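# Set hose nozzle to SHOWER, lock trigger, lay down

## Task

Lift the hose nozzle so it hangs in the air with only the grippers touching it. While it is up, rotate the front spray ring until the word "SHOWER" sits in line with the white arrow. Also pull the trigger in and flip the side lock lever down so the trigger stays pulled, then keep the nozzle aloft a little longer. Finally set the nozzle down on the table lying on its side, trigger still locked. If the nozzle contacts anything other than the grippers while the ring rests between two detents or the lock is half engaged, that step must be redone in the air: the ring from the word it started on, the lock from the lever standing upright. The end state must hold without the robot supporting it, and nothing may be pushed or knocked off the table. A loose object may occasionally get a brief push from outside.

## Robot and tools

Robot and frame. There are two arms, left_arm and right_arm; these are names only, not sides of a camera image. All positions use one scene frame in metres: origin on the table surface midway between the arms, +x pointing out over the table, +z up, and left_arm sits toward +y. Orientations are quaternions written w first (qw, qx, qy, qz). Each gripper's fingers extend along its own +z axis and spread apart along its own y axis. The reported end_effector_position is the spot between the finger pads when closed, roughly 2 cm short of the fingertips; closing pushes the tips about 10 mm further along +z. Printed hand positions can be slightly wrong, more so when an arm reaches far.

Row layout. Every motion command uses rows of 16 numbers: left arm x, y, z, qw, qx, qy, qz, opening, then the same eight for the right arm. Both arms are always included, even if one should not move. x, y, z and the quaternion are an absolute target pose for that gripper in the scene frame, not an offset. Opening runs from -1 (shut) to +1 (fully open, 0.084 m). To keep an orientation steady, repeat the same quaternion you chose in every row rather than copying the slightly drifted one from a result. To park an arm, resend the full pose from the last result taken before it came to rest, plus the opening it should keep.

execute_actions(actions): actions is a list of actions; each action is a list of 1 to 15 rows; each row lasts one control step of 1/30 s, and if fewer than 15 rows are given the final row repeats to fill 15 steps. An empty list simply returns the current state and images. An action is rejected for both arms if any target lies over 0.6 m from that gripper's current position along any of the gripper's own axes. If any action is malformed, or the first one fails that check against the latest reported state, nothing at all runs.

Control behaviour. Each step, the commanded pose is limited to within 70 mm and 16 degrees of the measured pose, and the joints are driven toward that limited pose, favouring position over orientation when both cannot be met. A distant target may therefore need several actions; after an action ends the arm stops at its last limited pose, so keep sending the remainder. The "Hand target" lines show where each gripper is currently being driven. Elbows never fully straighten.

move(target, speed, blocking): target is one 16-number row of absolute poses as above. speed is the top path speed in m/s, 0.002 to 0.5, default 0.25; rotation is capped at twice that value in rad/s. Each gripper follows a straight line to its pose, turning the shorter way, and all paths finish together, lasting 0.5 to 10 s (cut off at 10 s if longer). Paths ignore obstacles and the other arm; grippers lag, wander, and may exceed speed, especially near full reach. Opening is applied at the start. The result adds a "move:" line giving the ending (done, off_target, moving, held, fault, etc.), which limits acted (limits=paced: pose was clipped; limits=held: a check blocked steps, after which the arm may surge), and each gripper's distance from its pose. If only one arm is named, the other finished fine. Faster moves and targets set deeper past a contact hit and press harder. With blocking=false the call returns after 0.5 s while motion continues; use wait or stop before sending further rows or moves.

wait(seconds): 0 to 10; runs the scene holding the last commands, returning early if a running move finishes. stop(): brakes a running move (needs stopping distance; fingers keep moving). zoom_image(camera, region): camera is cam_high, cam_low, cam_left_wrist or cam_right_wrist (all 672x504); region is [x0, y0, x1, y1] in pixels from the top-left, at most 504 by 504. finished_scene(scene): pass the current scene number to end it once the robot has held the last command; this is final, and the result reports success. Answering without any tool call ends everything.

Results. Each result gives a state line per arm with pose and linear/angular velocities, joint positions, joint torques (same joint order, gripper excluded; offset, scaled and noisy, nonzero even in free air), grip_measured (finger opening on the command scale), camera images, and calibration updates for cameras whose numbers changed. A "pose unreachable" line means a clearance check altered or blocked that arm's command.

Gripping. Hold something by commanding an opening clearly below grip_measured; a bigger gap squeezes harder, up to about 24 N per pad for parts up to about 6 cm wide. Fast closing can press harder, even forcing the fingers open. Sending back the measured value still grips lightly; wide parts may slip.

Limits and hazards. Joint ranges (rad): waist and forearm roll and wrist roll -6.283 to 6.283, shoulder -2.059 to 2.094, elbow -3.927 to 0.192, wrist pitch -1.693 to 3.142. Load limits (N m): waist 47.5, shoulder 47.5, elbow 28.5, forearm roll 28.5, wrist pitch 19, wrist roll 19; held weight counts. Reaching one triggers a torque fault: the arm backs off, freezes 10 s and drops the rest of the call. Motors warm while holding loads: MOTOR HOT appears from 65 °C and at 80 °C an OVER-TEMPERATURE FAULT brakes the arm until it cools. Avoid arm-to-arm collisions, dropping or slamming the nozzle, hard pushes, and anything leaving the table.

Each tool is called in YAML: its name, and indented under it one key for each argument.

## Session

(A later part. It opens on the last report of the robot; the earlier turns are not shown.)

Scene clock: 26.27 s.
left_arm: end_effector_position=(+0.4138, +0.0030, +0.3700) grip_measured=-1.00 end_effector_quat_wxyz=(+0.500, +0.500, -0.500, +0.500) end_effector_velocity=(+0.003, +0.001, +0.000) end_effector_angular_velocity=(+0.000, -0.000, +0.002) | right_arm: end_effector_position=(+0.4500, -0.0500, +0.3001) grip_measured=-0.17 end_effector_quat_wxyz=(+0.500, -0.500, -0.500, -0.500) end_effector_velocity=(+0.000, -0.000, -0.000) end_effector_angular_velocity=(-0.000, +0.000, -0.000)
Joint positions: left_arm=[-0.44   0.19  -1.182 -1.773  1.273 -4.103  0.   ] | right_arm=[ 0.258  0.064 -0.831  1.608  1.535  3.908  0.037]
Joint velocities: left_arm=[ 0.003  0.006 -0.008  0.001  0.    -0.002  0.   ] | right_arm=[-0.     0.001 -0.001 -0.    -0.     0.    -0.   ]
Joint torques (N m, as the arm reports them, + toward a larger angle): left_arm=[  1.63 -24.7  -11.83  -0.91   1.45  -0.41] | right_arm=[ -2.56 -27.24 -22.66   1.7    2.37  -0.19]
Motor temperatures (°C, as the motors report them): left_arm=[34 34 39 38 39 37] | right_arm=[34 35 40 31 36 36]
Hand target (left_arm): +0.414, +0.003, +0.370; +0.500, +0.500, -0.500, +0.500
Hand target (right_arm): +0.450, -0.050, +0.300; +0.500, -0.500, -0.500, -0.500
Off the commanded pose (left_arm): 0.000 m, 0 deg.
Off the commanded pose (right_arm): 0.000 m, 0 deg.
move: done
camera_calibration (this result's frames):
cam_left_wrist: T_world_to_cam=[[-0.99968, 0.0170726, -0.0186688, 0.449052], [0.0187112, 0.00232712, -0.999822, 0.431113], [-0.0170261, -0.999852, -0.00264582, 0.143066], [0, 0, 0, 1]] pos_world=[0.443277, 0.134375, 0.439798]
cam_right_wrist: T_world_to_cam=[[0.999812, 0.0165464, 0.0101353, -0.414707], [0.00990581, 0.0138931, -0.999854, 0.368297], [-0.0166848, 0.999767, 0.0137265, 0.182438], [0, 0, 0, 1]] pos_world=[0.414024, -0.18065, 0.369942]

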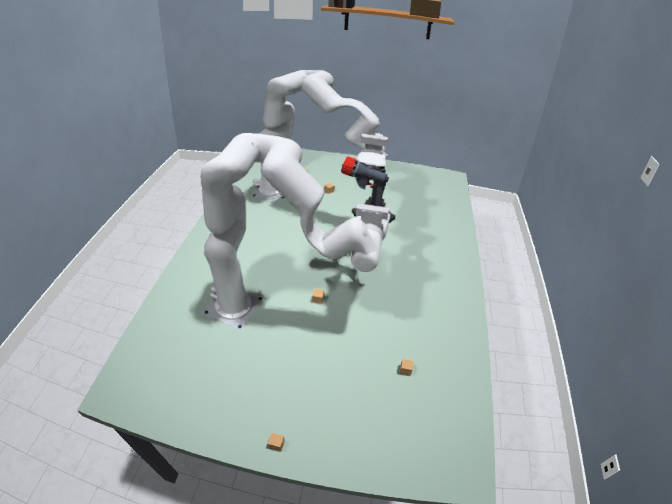

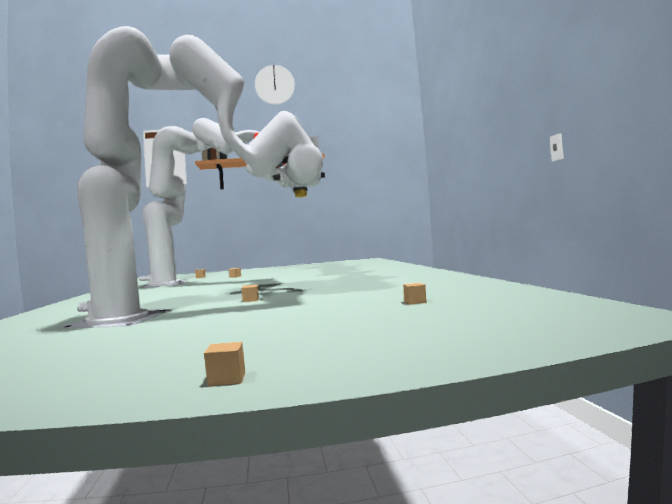

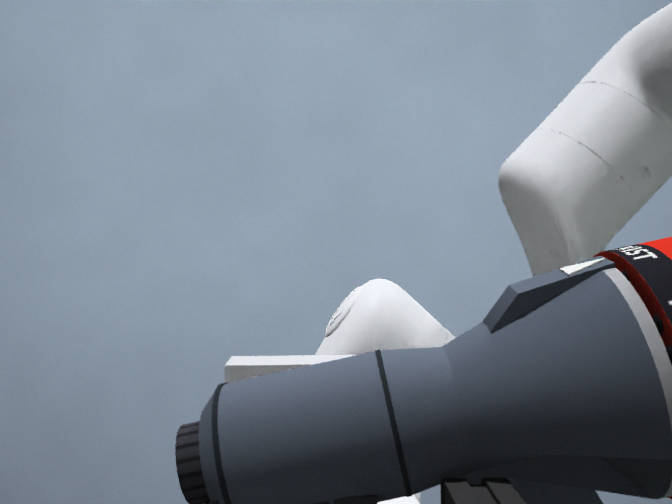

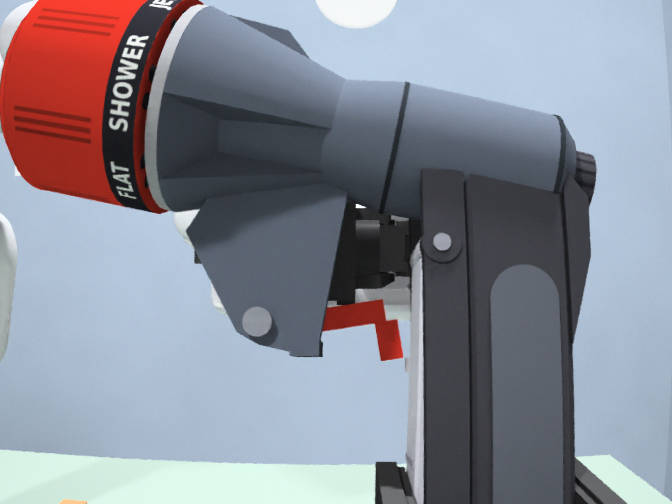

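move:
  target: [0.418,0.001,0.362,0.5,0.5,-0.5,0.5,-1,0.45,-0.05,0.30,0.5,-0.5,-0.5,-0.5,-1]
  speed: 0.012

move:
  target: [0.418,0.08,0.364,0.5,0.5,-0.5,0.5,-1,0.45,-0.05,0.30,0.5,-0.5,-0.5,-0.5,-1]
  speed: 0.1

Scene clock: 28.50 s.
left_arm: end_effector_position=(+0.4180, +0.0010, +0.3636) grip_measured=-1.00 end_effector_quat_wxyz=(+0.500, +0.499, -0.500, +0.501) end_effector_velocity=(+0.001, -0.001, -0.002) end_effector_angular_velocity=(-0.000, -0.001, -0.000) | right_arm: end_effector_position=(+0.4500, -0.0502, +0.2991) grip_measured=-0.17 end_effector_quat_wxyz=(+0.500, -0.501, -0.500, -0.500) end_effector_velocity=(+0.000, -0.000, +0.000) end_effector_angular_velocity=(+0.000, -0.001, -0.000)
Joint positions: left_arm=[-0.44   0.214 -1.195 -1.777  1.276 -4.089  0.   ] | right_arm=[ 0.258  0.065 -0.831  1.608  1.534  3.908  0.037]
Joint velocities: left_arm=[-0.     0.008 -0.004 -0.001  0.001  0.005  0.   ] | right_arm=[-0.    -0.001  0.     0.     0.    -0.     0.   ]
Joint torques (N m, as the arm reports them, + toward a larger angle): left_arm=[  1.53 -21.33 -10.15  -0.2    0.64  -0.35] | right_arm=[ -1.43 -30.65 -25.37   3.05   3.96   0.29]
Motor temperatures (°C, as the motors report them): left_arm=[34 34 39 38 39 37] | right_arm=[34 35 40 31 36 36]
Hand target (left_arm): +0.418, +0.001, +0.362; +0.500, +0.500, -0.500, +0.500
Hand target (right_arm): +0.450, -0.050, +0.300; +0.500, -0.500, -0.500, -0.500
Off the commanded pose (left_arm): 0.002 m, 0 deg.
Off the commanded pose (right_arm): 0.001 m, 0 deg.
move: done
camera_calibration (this result's frames):
cam_left_wrist: T_world_to_cam=[[-0.999636, 0.0174246, -0.020606, 0.45377], [0.0206229, 0.000791699, -0.999787, 0.423804], [-0.0174045, -0.999848, -0.00115076, 0.14078], [0, 0, 0, 1]] pos_world=[0.447315, 0.132516, 0.433226]
cam_right_wrist: T_world_to_cam=[[0.999838, 0.0158244, 0.00862908, -0.414297], [0.00843033, 0.0125836, -0.999885, 0.367957], [-0.0159311, 0.999796, 0.0124482, 0.182702], [0, 0, 0, 1]] pos_world=[0.414039, -0.180739, 0.369215]

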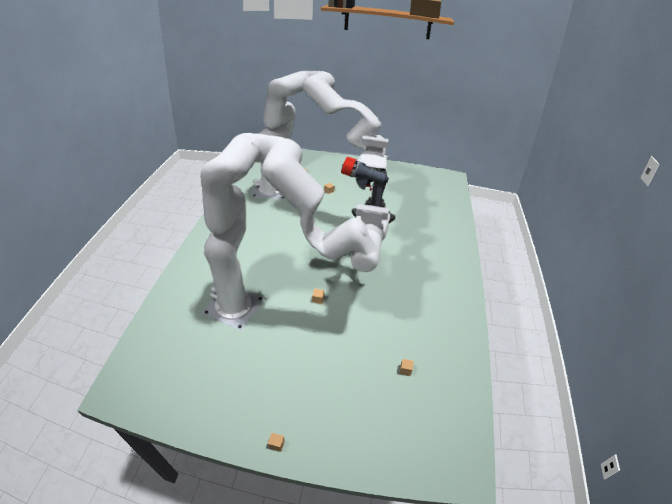

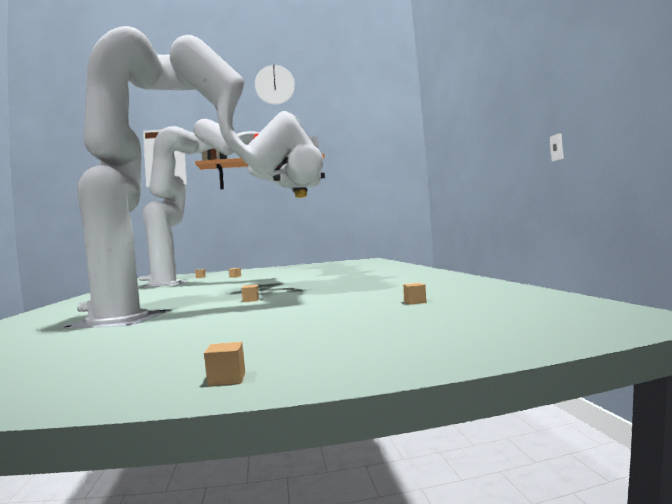

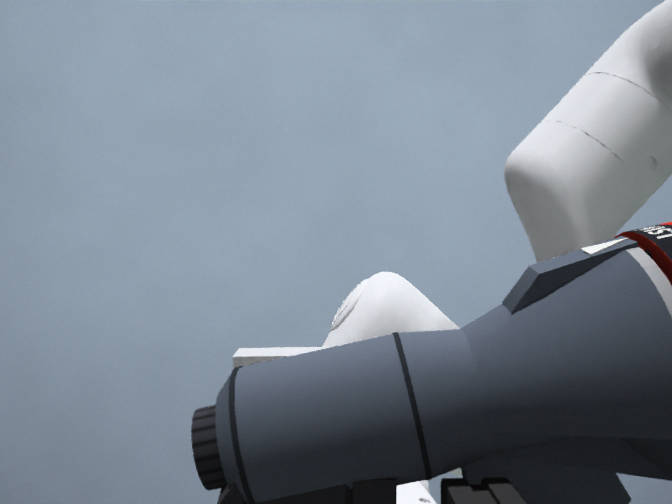

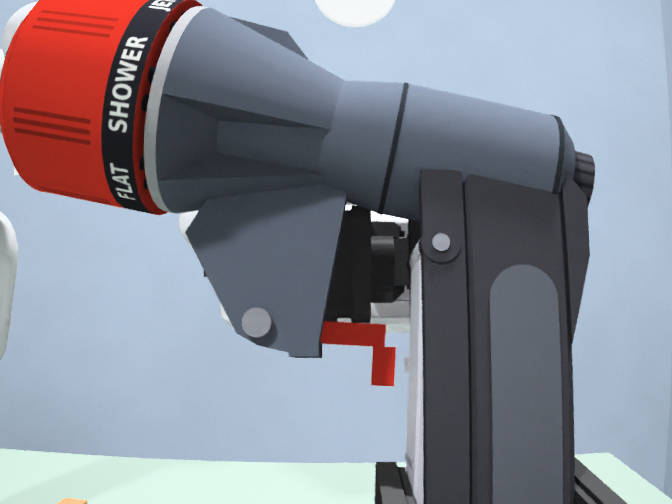

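Scene clock: 29.77 s.
left_arm: end_effector_position=(+0.4180, +0.0795, +0.3639) grip_measured=-1.00 end_effector_quat_wxyz=(+0.500, +0.500, -0.500, +0.500) end_effector_velocity=(-0.000, +0.003, -0.000) end_effector_angular_velocity=(+0.000, +0.000, +0.000) | right_arm: end_effector_position=(+0.4500, -0.0500, +0.3000) grip_measured=-0.17 end_effector_quat_wxyz=(+0.500, -0.500, -0.500, -0.500) end_effector_velocity=(+0.000, +0.000, +0.001) end_effector_angular_velocity=(+0.000, -0.002, +0.000)
Joint positions: left_arm=[-0.264  0.146 -1.106 -1.676  1.422 -4.094  0.   ] | right_arm=[ 0.258  0.064 -0.831  1.608  1.535  3.908  0.037]
Joint velocities: left_arm=[ 0.007 -0.002  0.003  0.004  0.005 -0.     0.   ] | right_arm=[ 0.    -0.001 -0.001 -0.     0.    -0.     0.   ]
Joint torques (N m, as the arm reports them, + toward a larger angle): left_arm=[  1.36 -23.74 -11.74  -1.27   1.62  -0.37] | right_arm=[ -2.22 -27.2  -22.5    2.03   1.89  -0.21]
Motor temperatures (°C, as the motors report them): left_arm=[34 34 39 38 39 37] | right_arm=[34 35 41 31 36 36]
Hand target (left_arm): +0.418, +0.080, +0.364; +0.500, +0.500, -0.500, +0.500
Hand target (right_arm): +0.450, -0.050, +0.300; +0.500, -0.500, -0.500, -0.500
Off the commanded pose (left_arm): 0.001 m, 0 deg.
Off the commanded pose (right_arm): 0.000 m, 0 deg.
move: done
camera_calibration (this result's frames):
cam_left_wrist: T_world_to_cam=[[-0.99967, 0.0175291, -0.0187974, 0.451781], [0.0188439, 0.00248909, -0.999819, 0.424663], [-0.0174791, -0.999843, -0.00281859, 0.219885], [0, 0, 0, 1]] pos_world=[0.447473, 0.210875, 0.433699]
cam_right_wrist: T_world_to_cam=[[0.999814, 0.0164647, 0.01005, -0.414696], [0.00982309, 0.0138046, -0.999856, 0.368273], [-0.0166011, 0.999769, 0.0136403, 0.182444], [0, 0, 0, 1]] pos_world=[0.41403, -0.180658, 0.369899]

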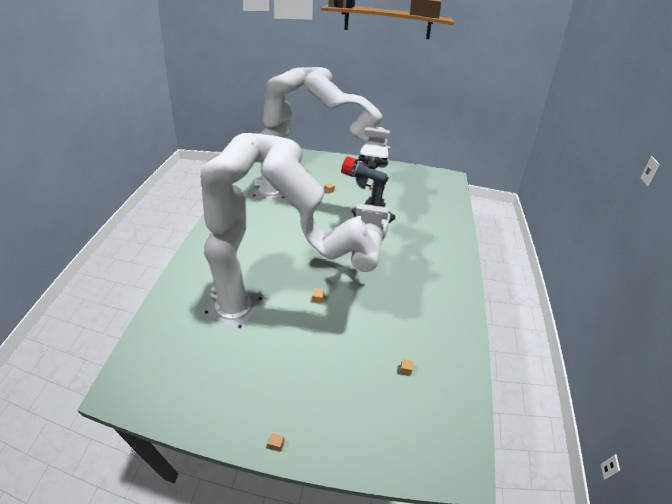

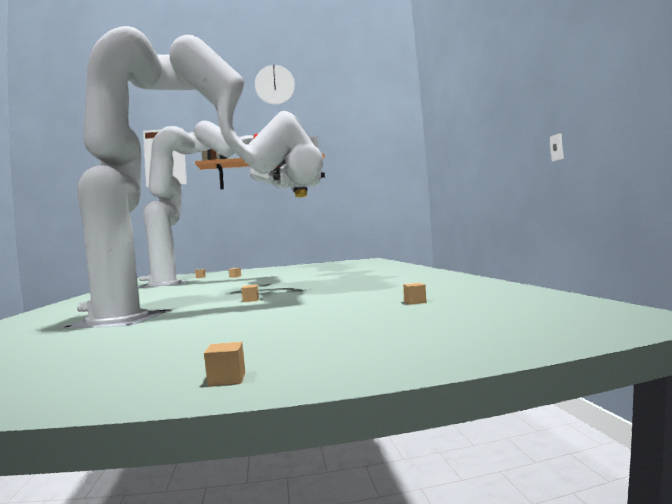

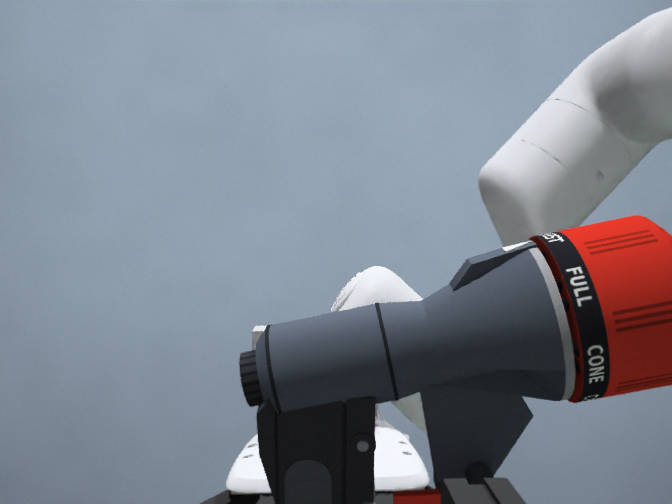

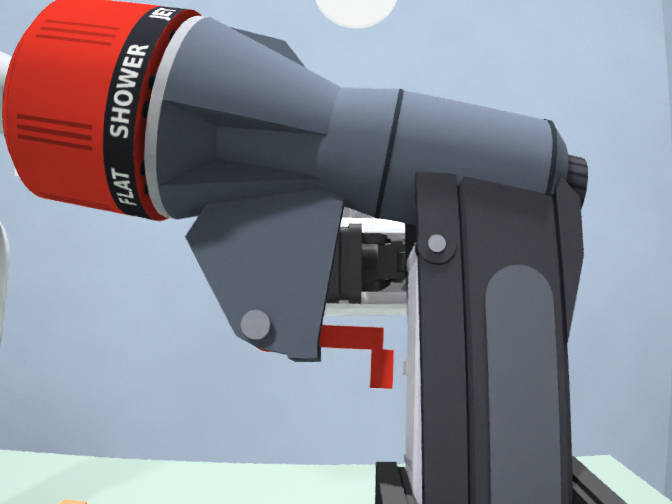

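move:
  target: [0.475,0.10,0.35,0.5,0.5,-0.5,0.5,1,0.45,-0.17,0.28,0.08,0.7026,0.08,0.7026,-1]
  speed: 0.2

Scene clock: 34.90 s.
left_arm: end_effector_position=(+0.4750, +0.0999, +0.3502) grip_measured=+1.00 end_effector_quat_wxyz=(+0.500, +0.500, -0.500, +0.500) end_effector_velocity=(+0.001, +0.001, -0.000) end_effector_angular_velocity=(+0.000, +0.000, +0.001) | right_arm: end_effector_position=(+0.4504, -0.1701, +0.2799) grip_measured=-0.17 end_effector_quat_wxyz=(+0.080, +0.704, +0.081, +0.701) end_effector_velocity=(+0.000, +0.000, +0.000) end_effector_angular_velocity=(+0.001, -0.004, -0.013)
Joint positions: left_arm=[-0.2    0.333 -1.315 -1.637  1.472 -4.12   0.084] | right_arm=[ 0.806 -0.505 -0.257  3.899  0.961  2.42   0.037]
Joint velocities: left_arm=[ 0.001  0.001 -0.001  0.    -0.    -0.     0.   ] | right_arm=[ 0.013  0.009 -0.003  0.023  0.02  -0.009  0.   ]
Joint torques (N m, as the arm reports them, + toward a larger angle): left_arm=[  1.89 -27.32 -11.88  -1.33   1.62  -0.38] | right_arm=[ -2.94 -13.   -25.02  -0.85   2.5    0.14]
Motor temperatures (°C, as the motors report them): left_arm=[34 34 39 38 39 37] | right_arm=[34 35 41 31 36 36]
Hand target (left_arm): +0.475, +0.100, +0.350; +0.500, +0.500, -0.500, +0.500
Hand target (right_arm): +0.450, -0.170, +0.280; +0.080, +0.703, +0.081, +0.702
Off the commanded pose (left_arm): 0.000 m, 0 deg.
Off the commanded pose (right_arm): 0.000 m, 0 deg.
move: done
camera_calibration (this result's frames):
cam_left_wrist: T_world_to_cam=[[-0.999675, 0.017217, -0.0188204, 0.508258], [0.0188626, 0.00229403, -0.999819, 0.409847], [-0.0171707, -0.999849, -0.00261804, 0.241001], [0, 0, 0, 1]] pos_world=[0.5045, 0.231274, 0.419969]
cam_right_wrist: T_world_to_cam=[[0.0187953, -0.971593, 0.235909, -0.202391], [0.0111641, -0.235732, -0.971754, 0.298856], [0.999761, 0.0208981, 0.00641631, -0.319475], [0, 0, 0, 1]] pos_world=[0.319866, -0.119516, 0.34021]

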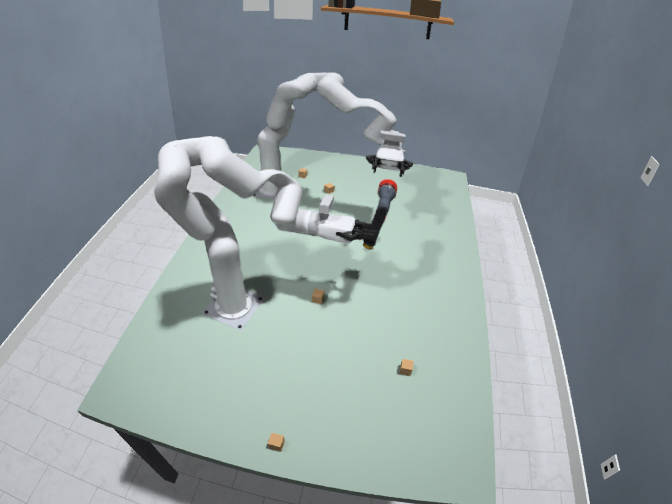

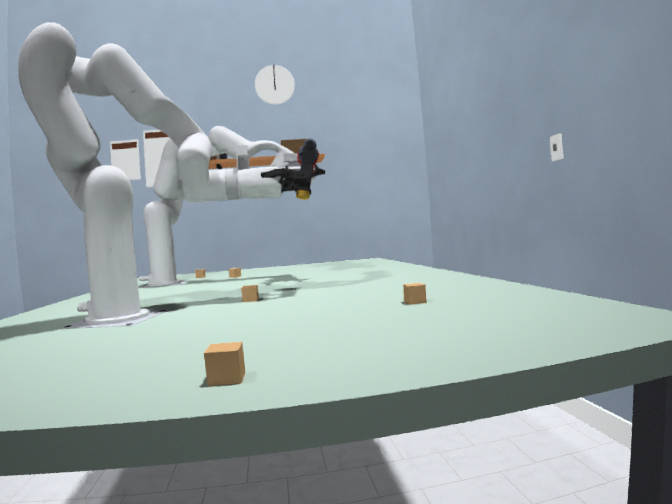

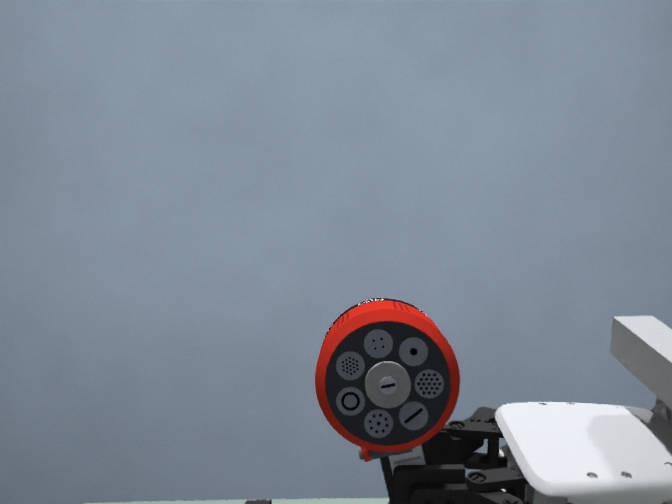

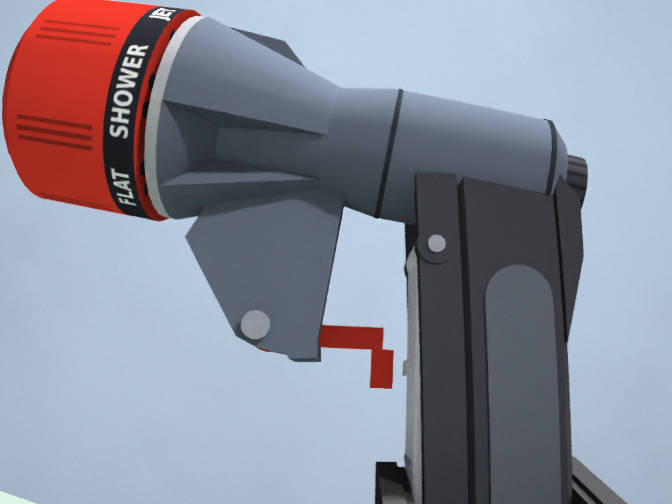

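move:
  target: [0.485,0.0,0.363,0.5,0.5,-0.5,0.5,1,0.45,-0.17,0.28,0.08,0.7026,0.08,0.7026,-1]
  speed: 0.12

move:
  target: [0.485,-0.036,0.363,0.5,0.5,-0.5,0.5,1,0.45,-0.17,0.28,0.08,0.7026,0.08,0.7026,-1]
  speed: 0.05

execute_actions:
  actions:
    - [[0.485,-0.036,0.363,0.5,0.5,-0.5,0.5,0.55,0.45,-0.17,0.28,0.08,0.7026,0.08,0.7026,-1]]

Scene clock: 37.33 s.
left_arm: end_effector_position=(+0.4850, +0.0005, +0.3632) grip_measured=+1.00 end_effector_quat_wxyz=(+0.500, +0.500, -0.500, +0.500) end_effector_velocity=(+0.000, -0.003, +0.001) end_effector_angular_velocity=(-0.000, -0.000, -0.002) | right_arm: end_effector_position=(+0.4500, -0.1700, +0.2800) grip_measured=-0.17 end_effector_quat_wxyz=(+0.080, +0.703, +0.080, +0.703) end_effector_velocity=(-0.000, -0.000, -0.001) end_effector_angular_velocity=(-0.001, +0.001, +0.000)
Joint positions: left_arm=[-0.397  0.42  -1.471 -1.732  1.298 -4.171  0.084] | right_arm=[ 0.81  -0.504 -0.256  3.902  0.968  2.421  0.037]
Joint velocities: left_arm=[-0.005  0.005 -0.008 -0.001 -0.003 -0.002 -0.   ] | right_arm=[ 0.     0.     0.001 -0.     0.    -0.    -0.   ]
Joint torques (N m, as the arm reports them, + toward a larger angle): left_arm=[  1.74 -29.45 -12.33  -1.18   1.6   -0.32] | right_arm=[ -2.43 -12.52 -25.13  -1.02   2.6    0.2 ]
Motor temperatures (°C, as the motors report them): left_arm=[34 34 40 38 39 37] | right_arm=[34 35 41 31 36 36]
Hand target (left_arm): +0.485, +0.000, +0.363; +0.500, +0.500, -0.500, +0.500
Hand target (right_arm): +0.450, -0.170, +0.280; +0.080, +0.703, +0.080, +0.703
Off the commanded pose (left_arm): 0.001 m, 0 deg.
Off the commanded pose (right_arm): 0.000 m, 0 deg.
move: done
camera_calibration (this result's frames):
cam_left_wrist: T_world_to_cam=[[-0.999685, 0.0167568, -0.0186738, 0.520086], [0.0187076, 0.00186392, -0.999823, 0.422947], [-0.016719, -0.999858, -0.00217681, 0.141444], [0, 0, 0, 1]] pos_world=[0.514375, 0.131921, 0.432893]
cam_right_wrist: T_world_to_cam=[[0.0164638, -0.971962, 0.23456, -0.200912], [0.0137956, -0.234349, -0.972055, 0.298176], [0.999769, 0.0192396, 0.00955055, -0.320224], [0, 0, 0, 1]] pos_world=[0.319344, -0.119241, 0.340028]

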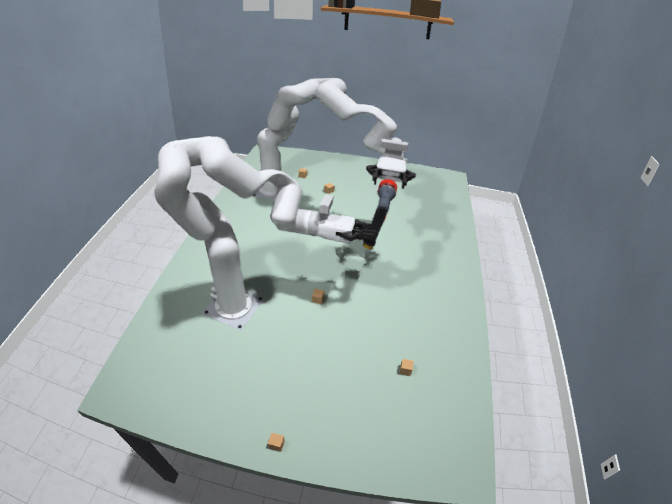

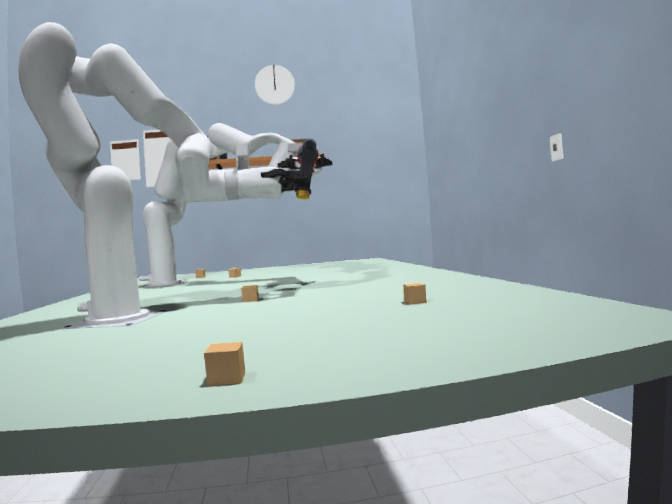

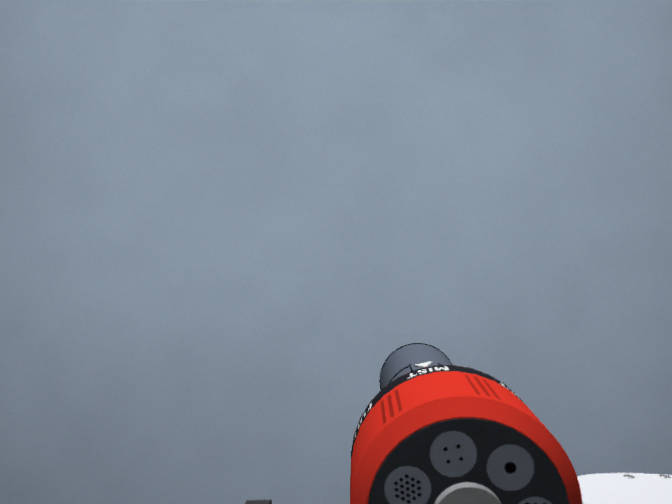

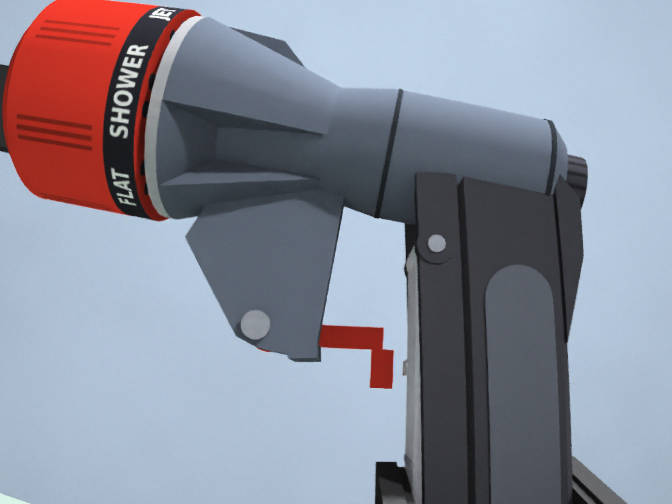

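Scene clock: 38.47 s.
left_arm: end_effector_position=(+0.4850, -0.0356, +0.3631) grip_measured=+1.00 end_effector_quat_wxyz=(+0.500, +0.500, -0.500, +0.500) end_effector_velocity=(+0.000, -0.002, +0.000) end_effector_angular_velocity=(+0.000, -0.000, +0.000) | right_arm: end_effector_position=(+0.4500, -0.1700, +0.2800) grip_measured=-0.17 end_effector_quat_wxyz=(+0.080, +0.703, +0.080, +0.703) end_effector_velocity=(+0.000, +0.000, +0.001) end_effector_angular_velocity=(+0.001, -0.001, -0.000)
Joint positions: left_arm=[-0.464  0.463 -1.534 -1.761  1.237 -4.181  0.084] | right_arm=[ 0.81  -0.504 -0.256  3.902  0.968  2.421  0.037]
Joint velocities: left_arm=[-0.004  0.004 -0.006 -0.001 -0.004 -0.001 -0.   ] | right_arm=[-0.     0.    -0.001  0.     0.    -0.    -0.   ]
Joint torques (N m, as the arm reports them, + toward a larger angle): left_arm=[  1.85 -30.29 -12.27  -1.04   1.53  -0.46] | right_arm=[ -2.07 -12.48 -24.76  -1.15   2.7    0.01]
Motor temperatures (°C, as the motors report them): left_arm=[34 35 40 38 39 37] | right_arm=[34 35 41 31 36 36]
Hand target (left_arm): +0.485, -0.036, +0.363; +0.500, +0.500, -0.500, +0.500
Hand target (right_arm): +0.450, -0.170, +0.280; +0.080, +0.703, +0.080, +0.703
Off the commanded pose (left_arm): 0.000 m, 0 deg.
Off the commanded pose (right_arm): 0.000 m, 0 deg.
move: done
camera_calibration (this result's frames):
cam_left_wrist: T_world_to_cam=[[-0.999679, 0.017045, -0.0187568, 0.520776], [0.0187962, 0.00215265, -0.999821, 0.422907], [-0.0170016, -0.999852, -0.00247234, 0.105561], [0, 0, 0, 1]] pos_world=[0.514455, 0.0957582, 0.43286]
cam_right_wrist: T_world_to_cam=[[0.0164683, -0.971961, 0.234565, -0.200913], [0.0138072, -0.234353, -0.972053, 0.29817], [0.999769, 0.0192467, 0.00956067, -0.320224], [0, 0, 0, 1]] pos_world=[0.319342, -0.119239, 0.340026]

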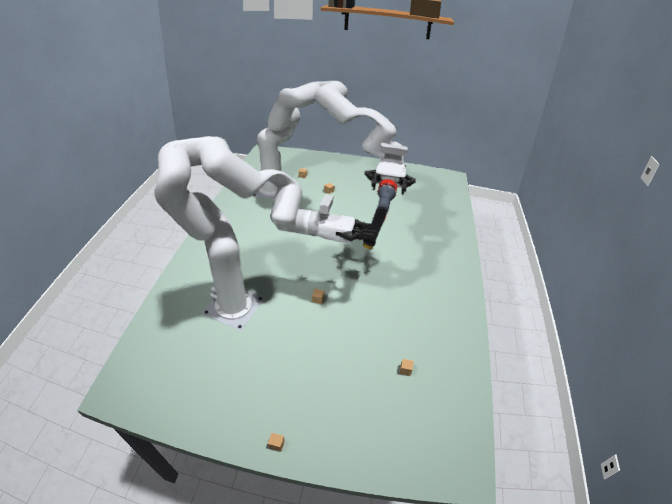

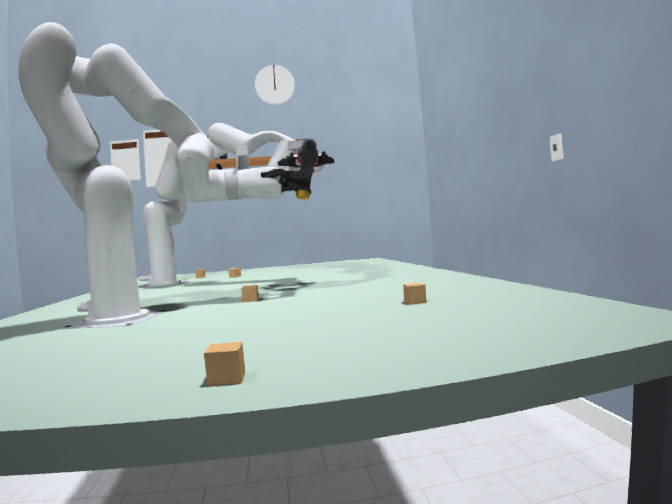

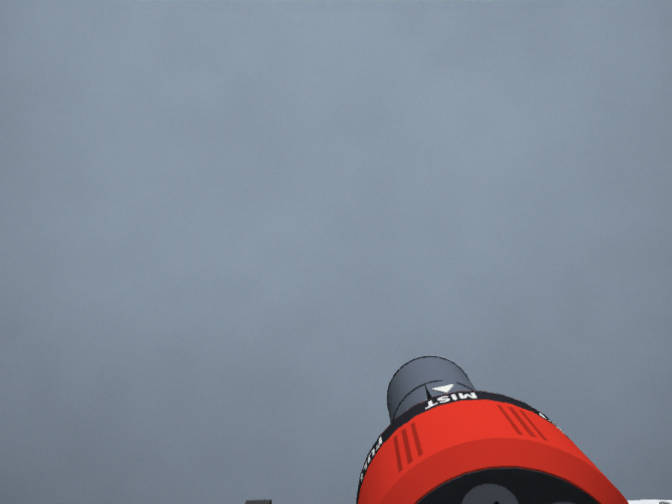

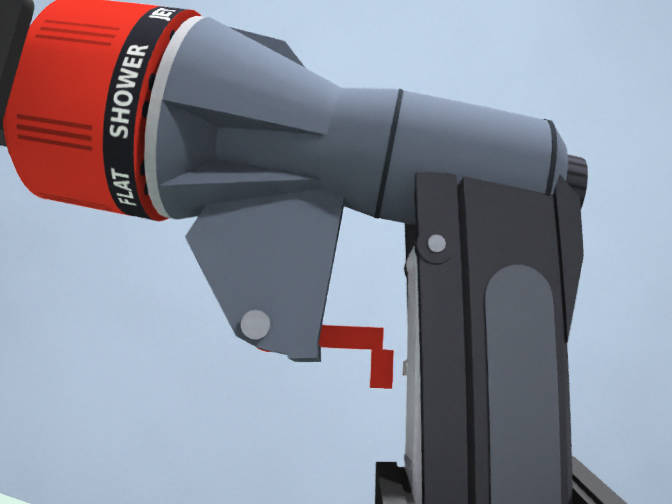

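Scene clock: 38.97 s.
left_arm: end_effector_position=(+0.4850, -0.0360, +0.3630) grip_measured=+0.55 end_effector_quat_wxyz=(+0.500, +0.500, -0.500, +0.500) end_effector_velocity=(+0.000, +0.000, -0.000) end_effector_angular_velocity=(+0.000, +0.000, +0.001) | right_arm: end_effector_position=(+0.4500, -0.1700, +0.2800) grip_measured=-0.17 end_effector_quat_wxyz=(+0.080, +0.703, +0.080, +0.703) end_effector_velocity=(-0.000, +0.000, -0.000) end_effector_angular_velocity=(-0.001, +0.001, +0.000)
Joint positions: left_arm=[-0.465  0.464 -1.535 -1.761  1.237 -4.181  0.067] | right_arm=[ 0.81  -0.504 -0.256  3.902  0.968  2.421  0.037]
Joint velocities: left_arm=[ 0.001  0.     0.     0.    -0.     0.    -0.001] | right_arm=[-0.     0.001  0.    -0.    -0.    -0.     0.   ]
Joint torques (N m, as the arm reports them, + toward a larger angle): left_arm=[  1.46 -30.45 -12.32  -1.15   1.57  -0.38] | right_arm=[ -2.5  -12.99 -24.57  -1.07   2.7   -0.16]
Motor temperatures (°C, as the motors report them): left_arm=[34 35 40 38 39 37] | right_arm=[34 35 41 31 36 36]
Hand target (left_arm): +0.485, -0.036, +0.363; +0.500, +0.500, -0.500, +0.500
Hand target (right_arm): +0.450, -0.170, +0.280; +0.080, +0.703, +0.080, +0.703
Off the commanded pose (left_arm): 0.000 m, 0 deg.
Off the commanded pose (right_arm): 0.000 m, 0 deg.
camera_calibration (this result's frames):
cam_left_wrist: T_world_to_cam=[[-0.999675, 0.0172199, -0.0187773, 0.520783], [0.0188193, 0.00227654, -0.99982, 0.42283], [-0.0171741, -0.999849, -0.00259987, 0.105348], [0, 0, 0, 1]] pos_world=[0.514466, 0.0954019, 0.432807]
cam_right_wrist: T_world_to_cam=[[0.0164683, -0.971961, 0.234565, -0.200913], [0.0138073, -0.234353, -0.972053, 0.29817], [0.999769, 0.0192468, 0.00956078, -0.320224], [0, 0, 0, 1]] pos_world=[0.319342, -0.119239, 0.340026]

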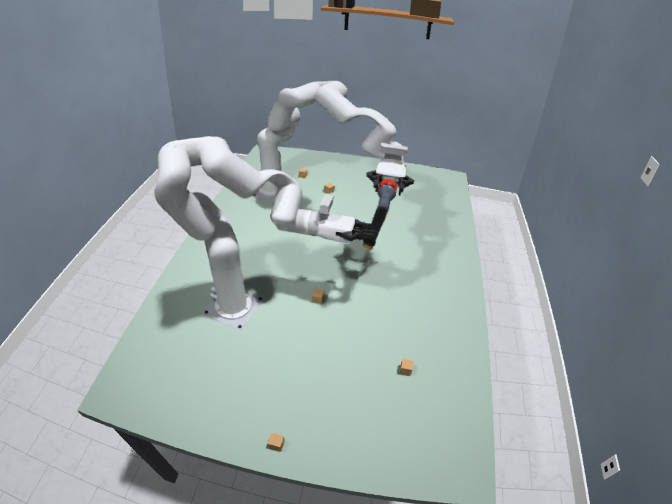

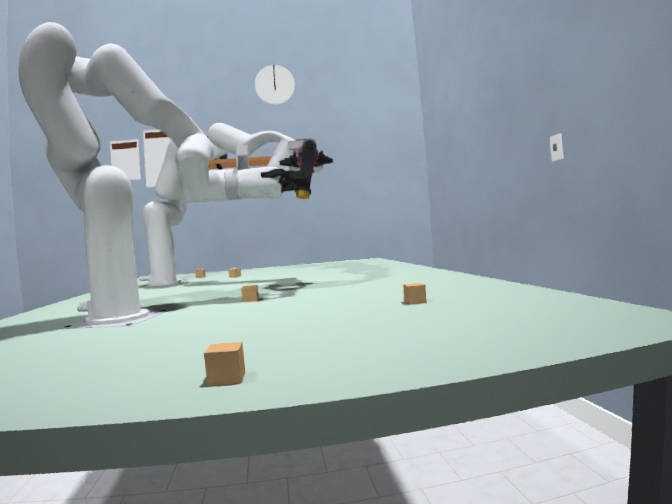

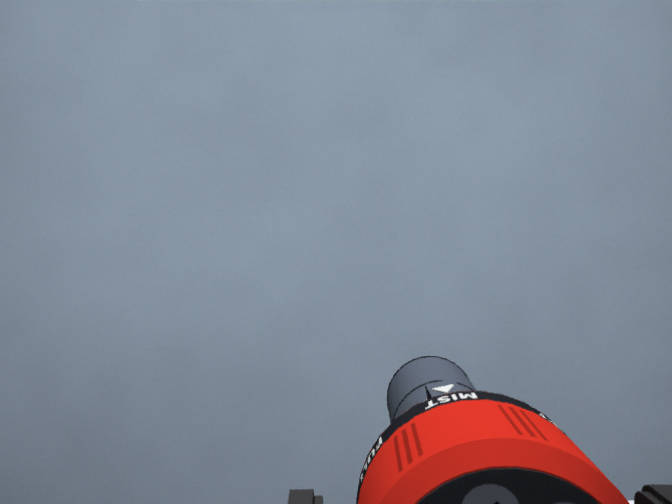

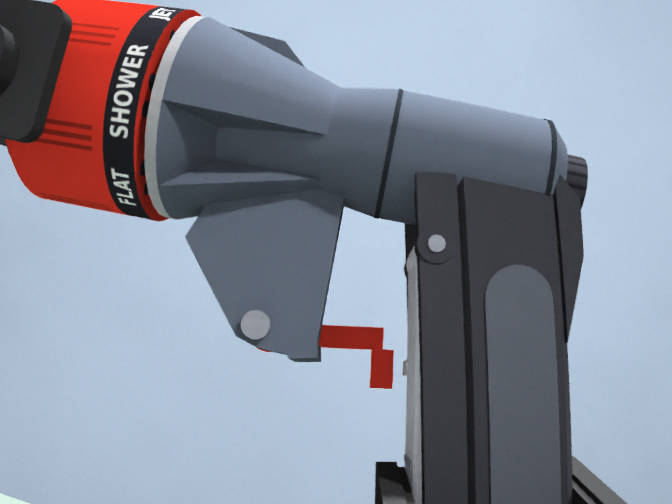

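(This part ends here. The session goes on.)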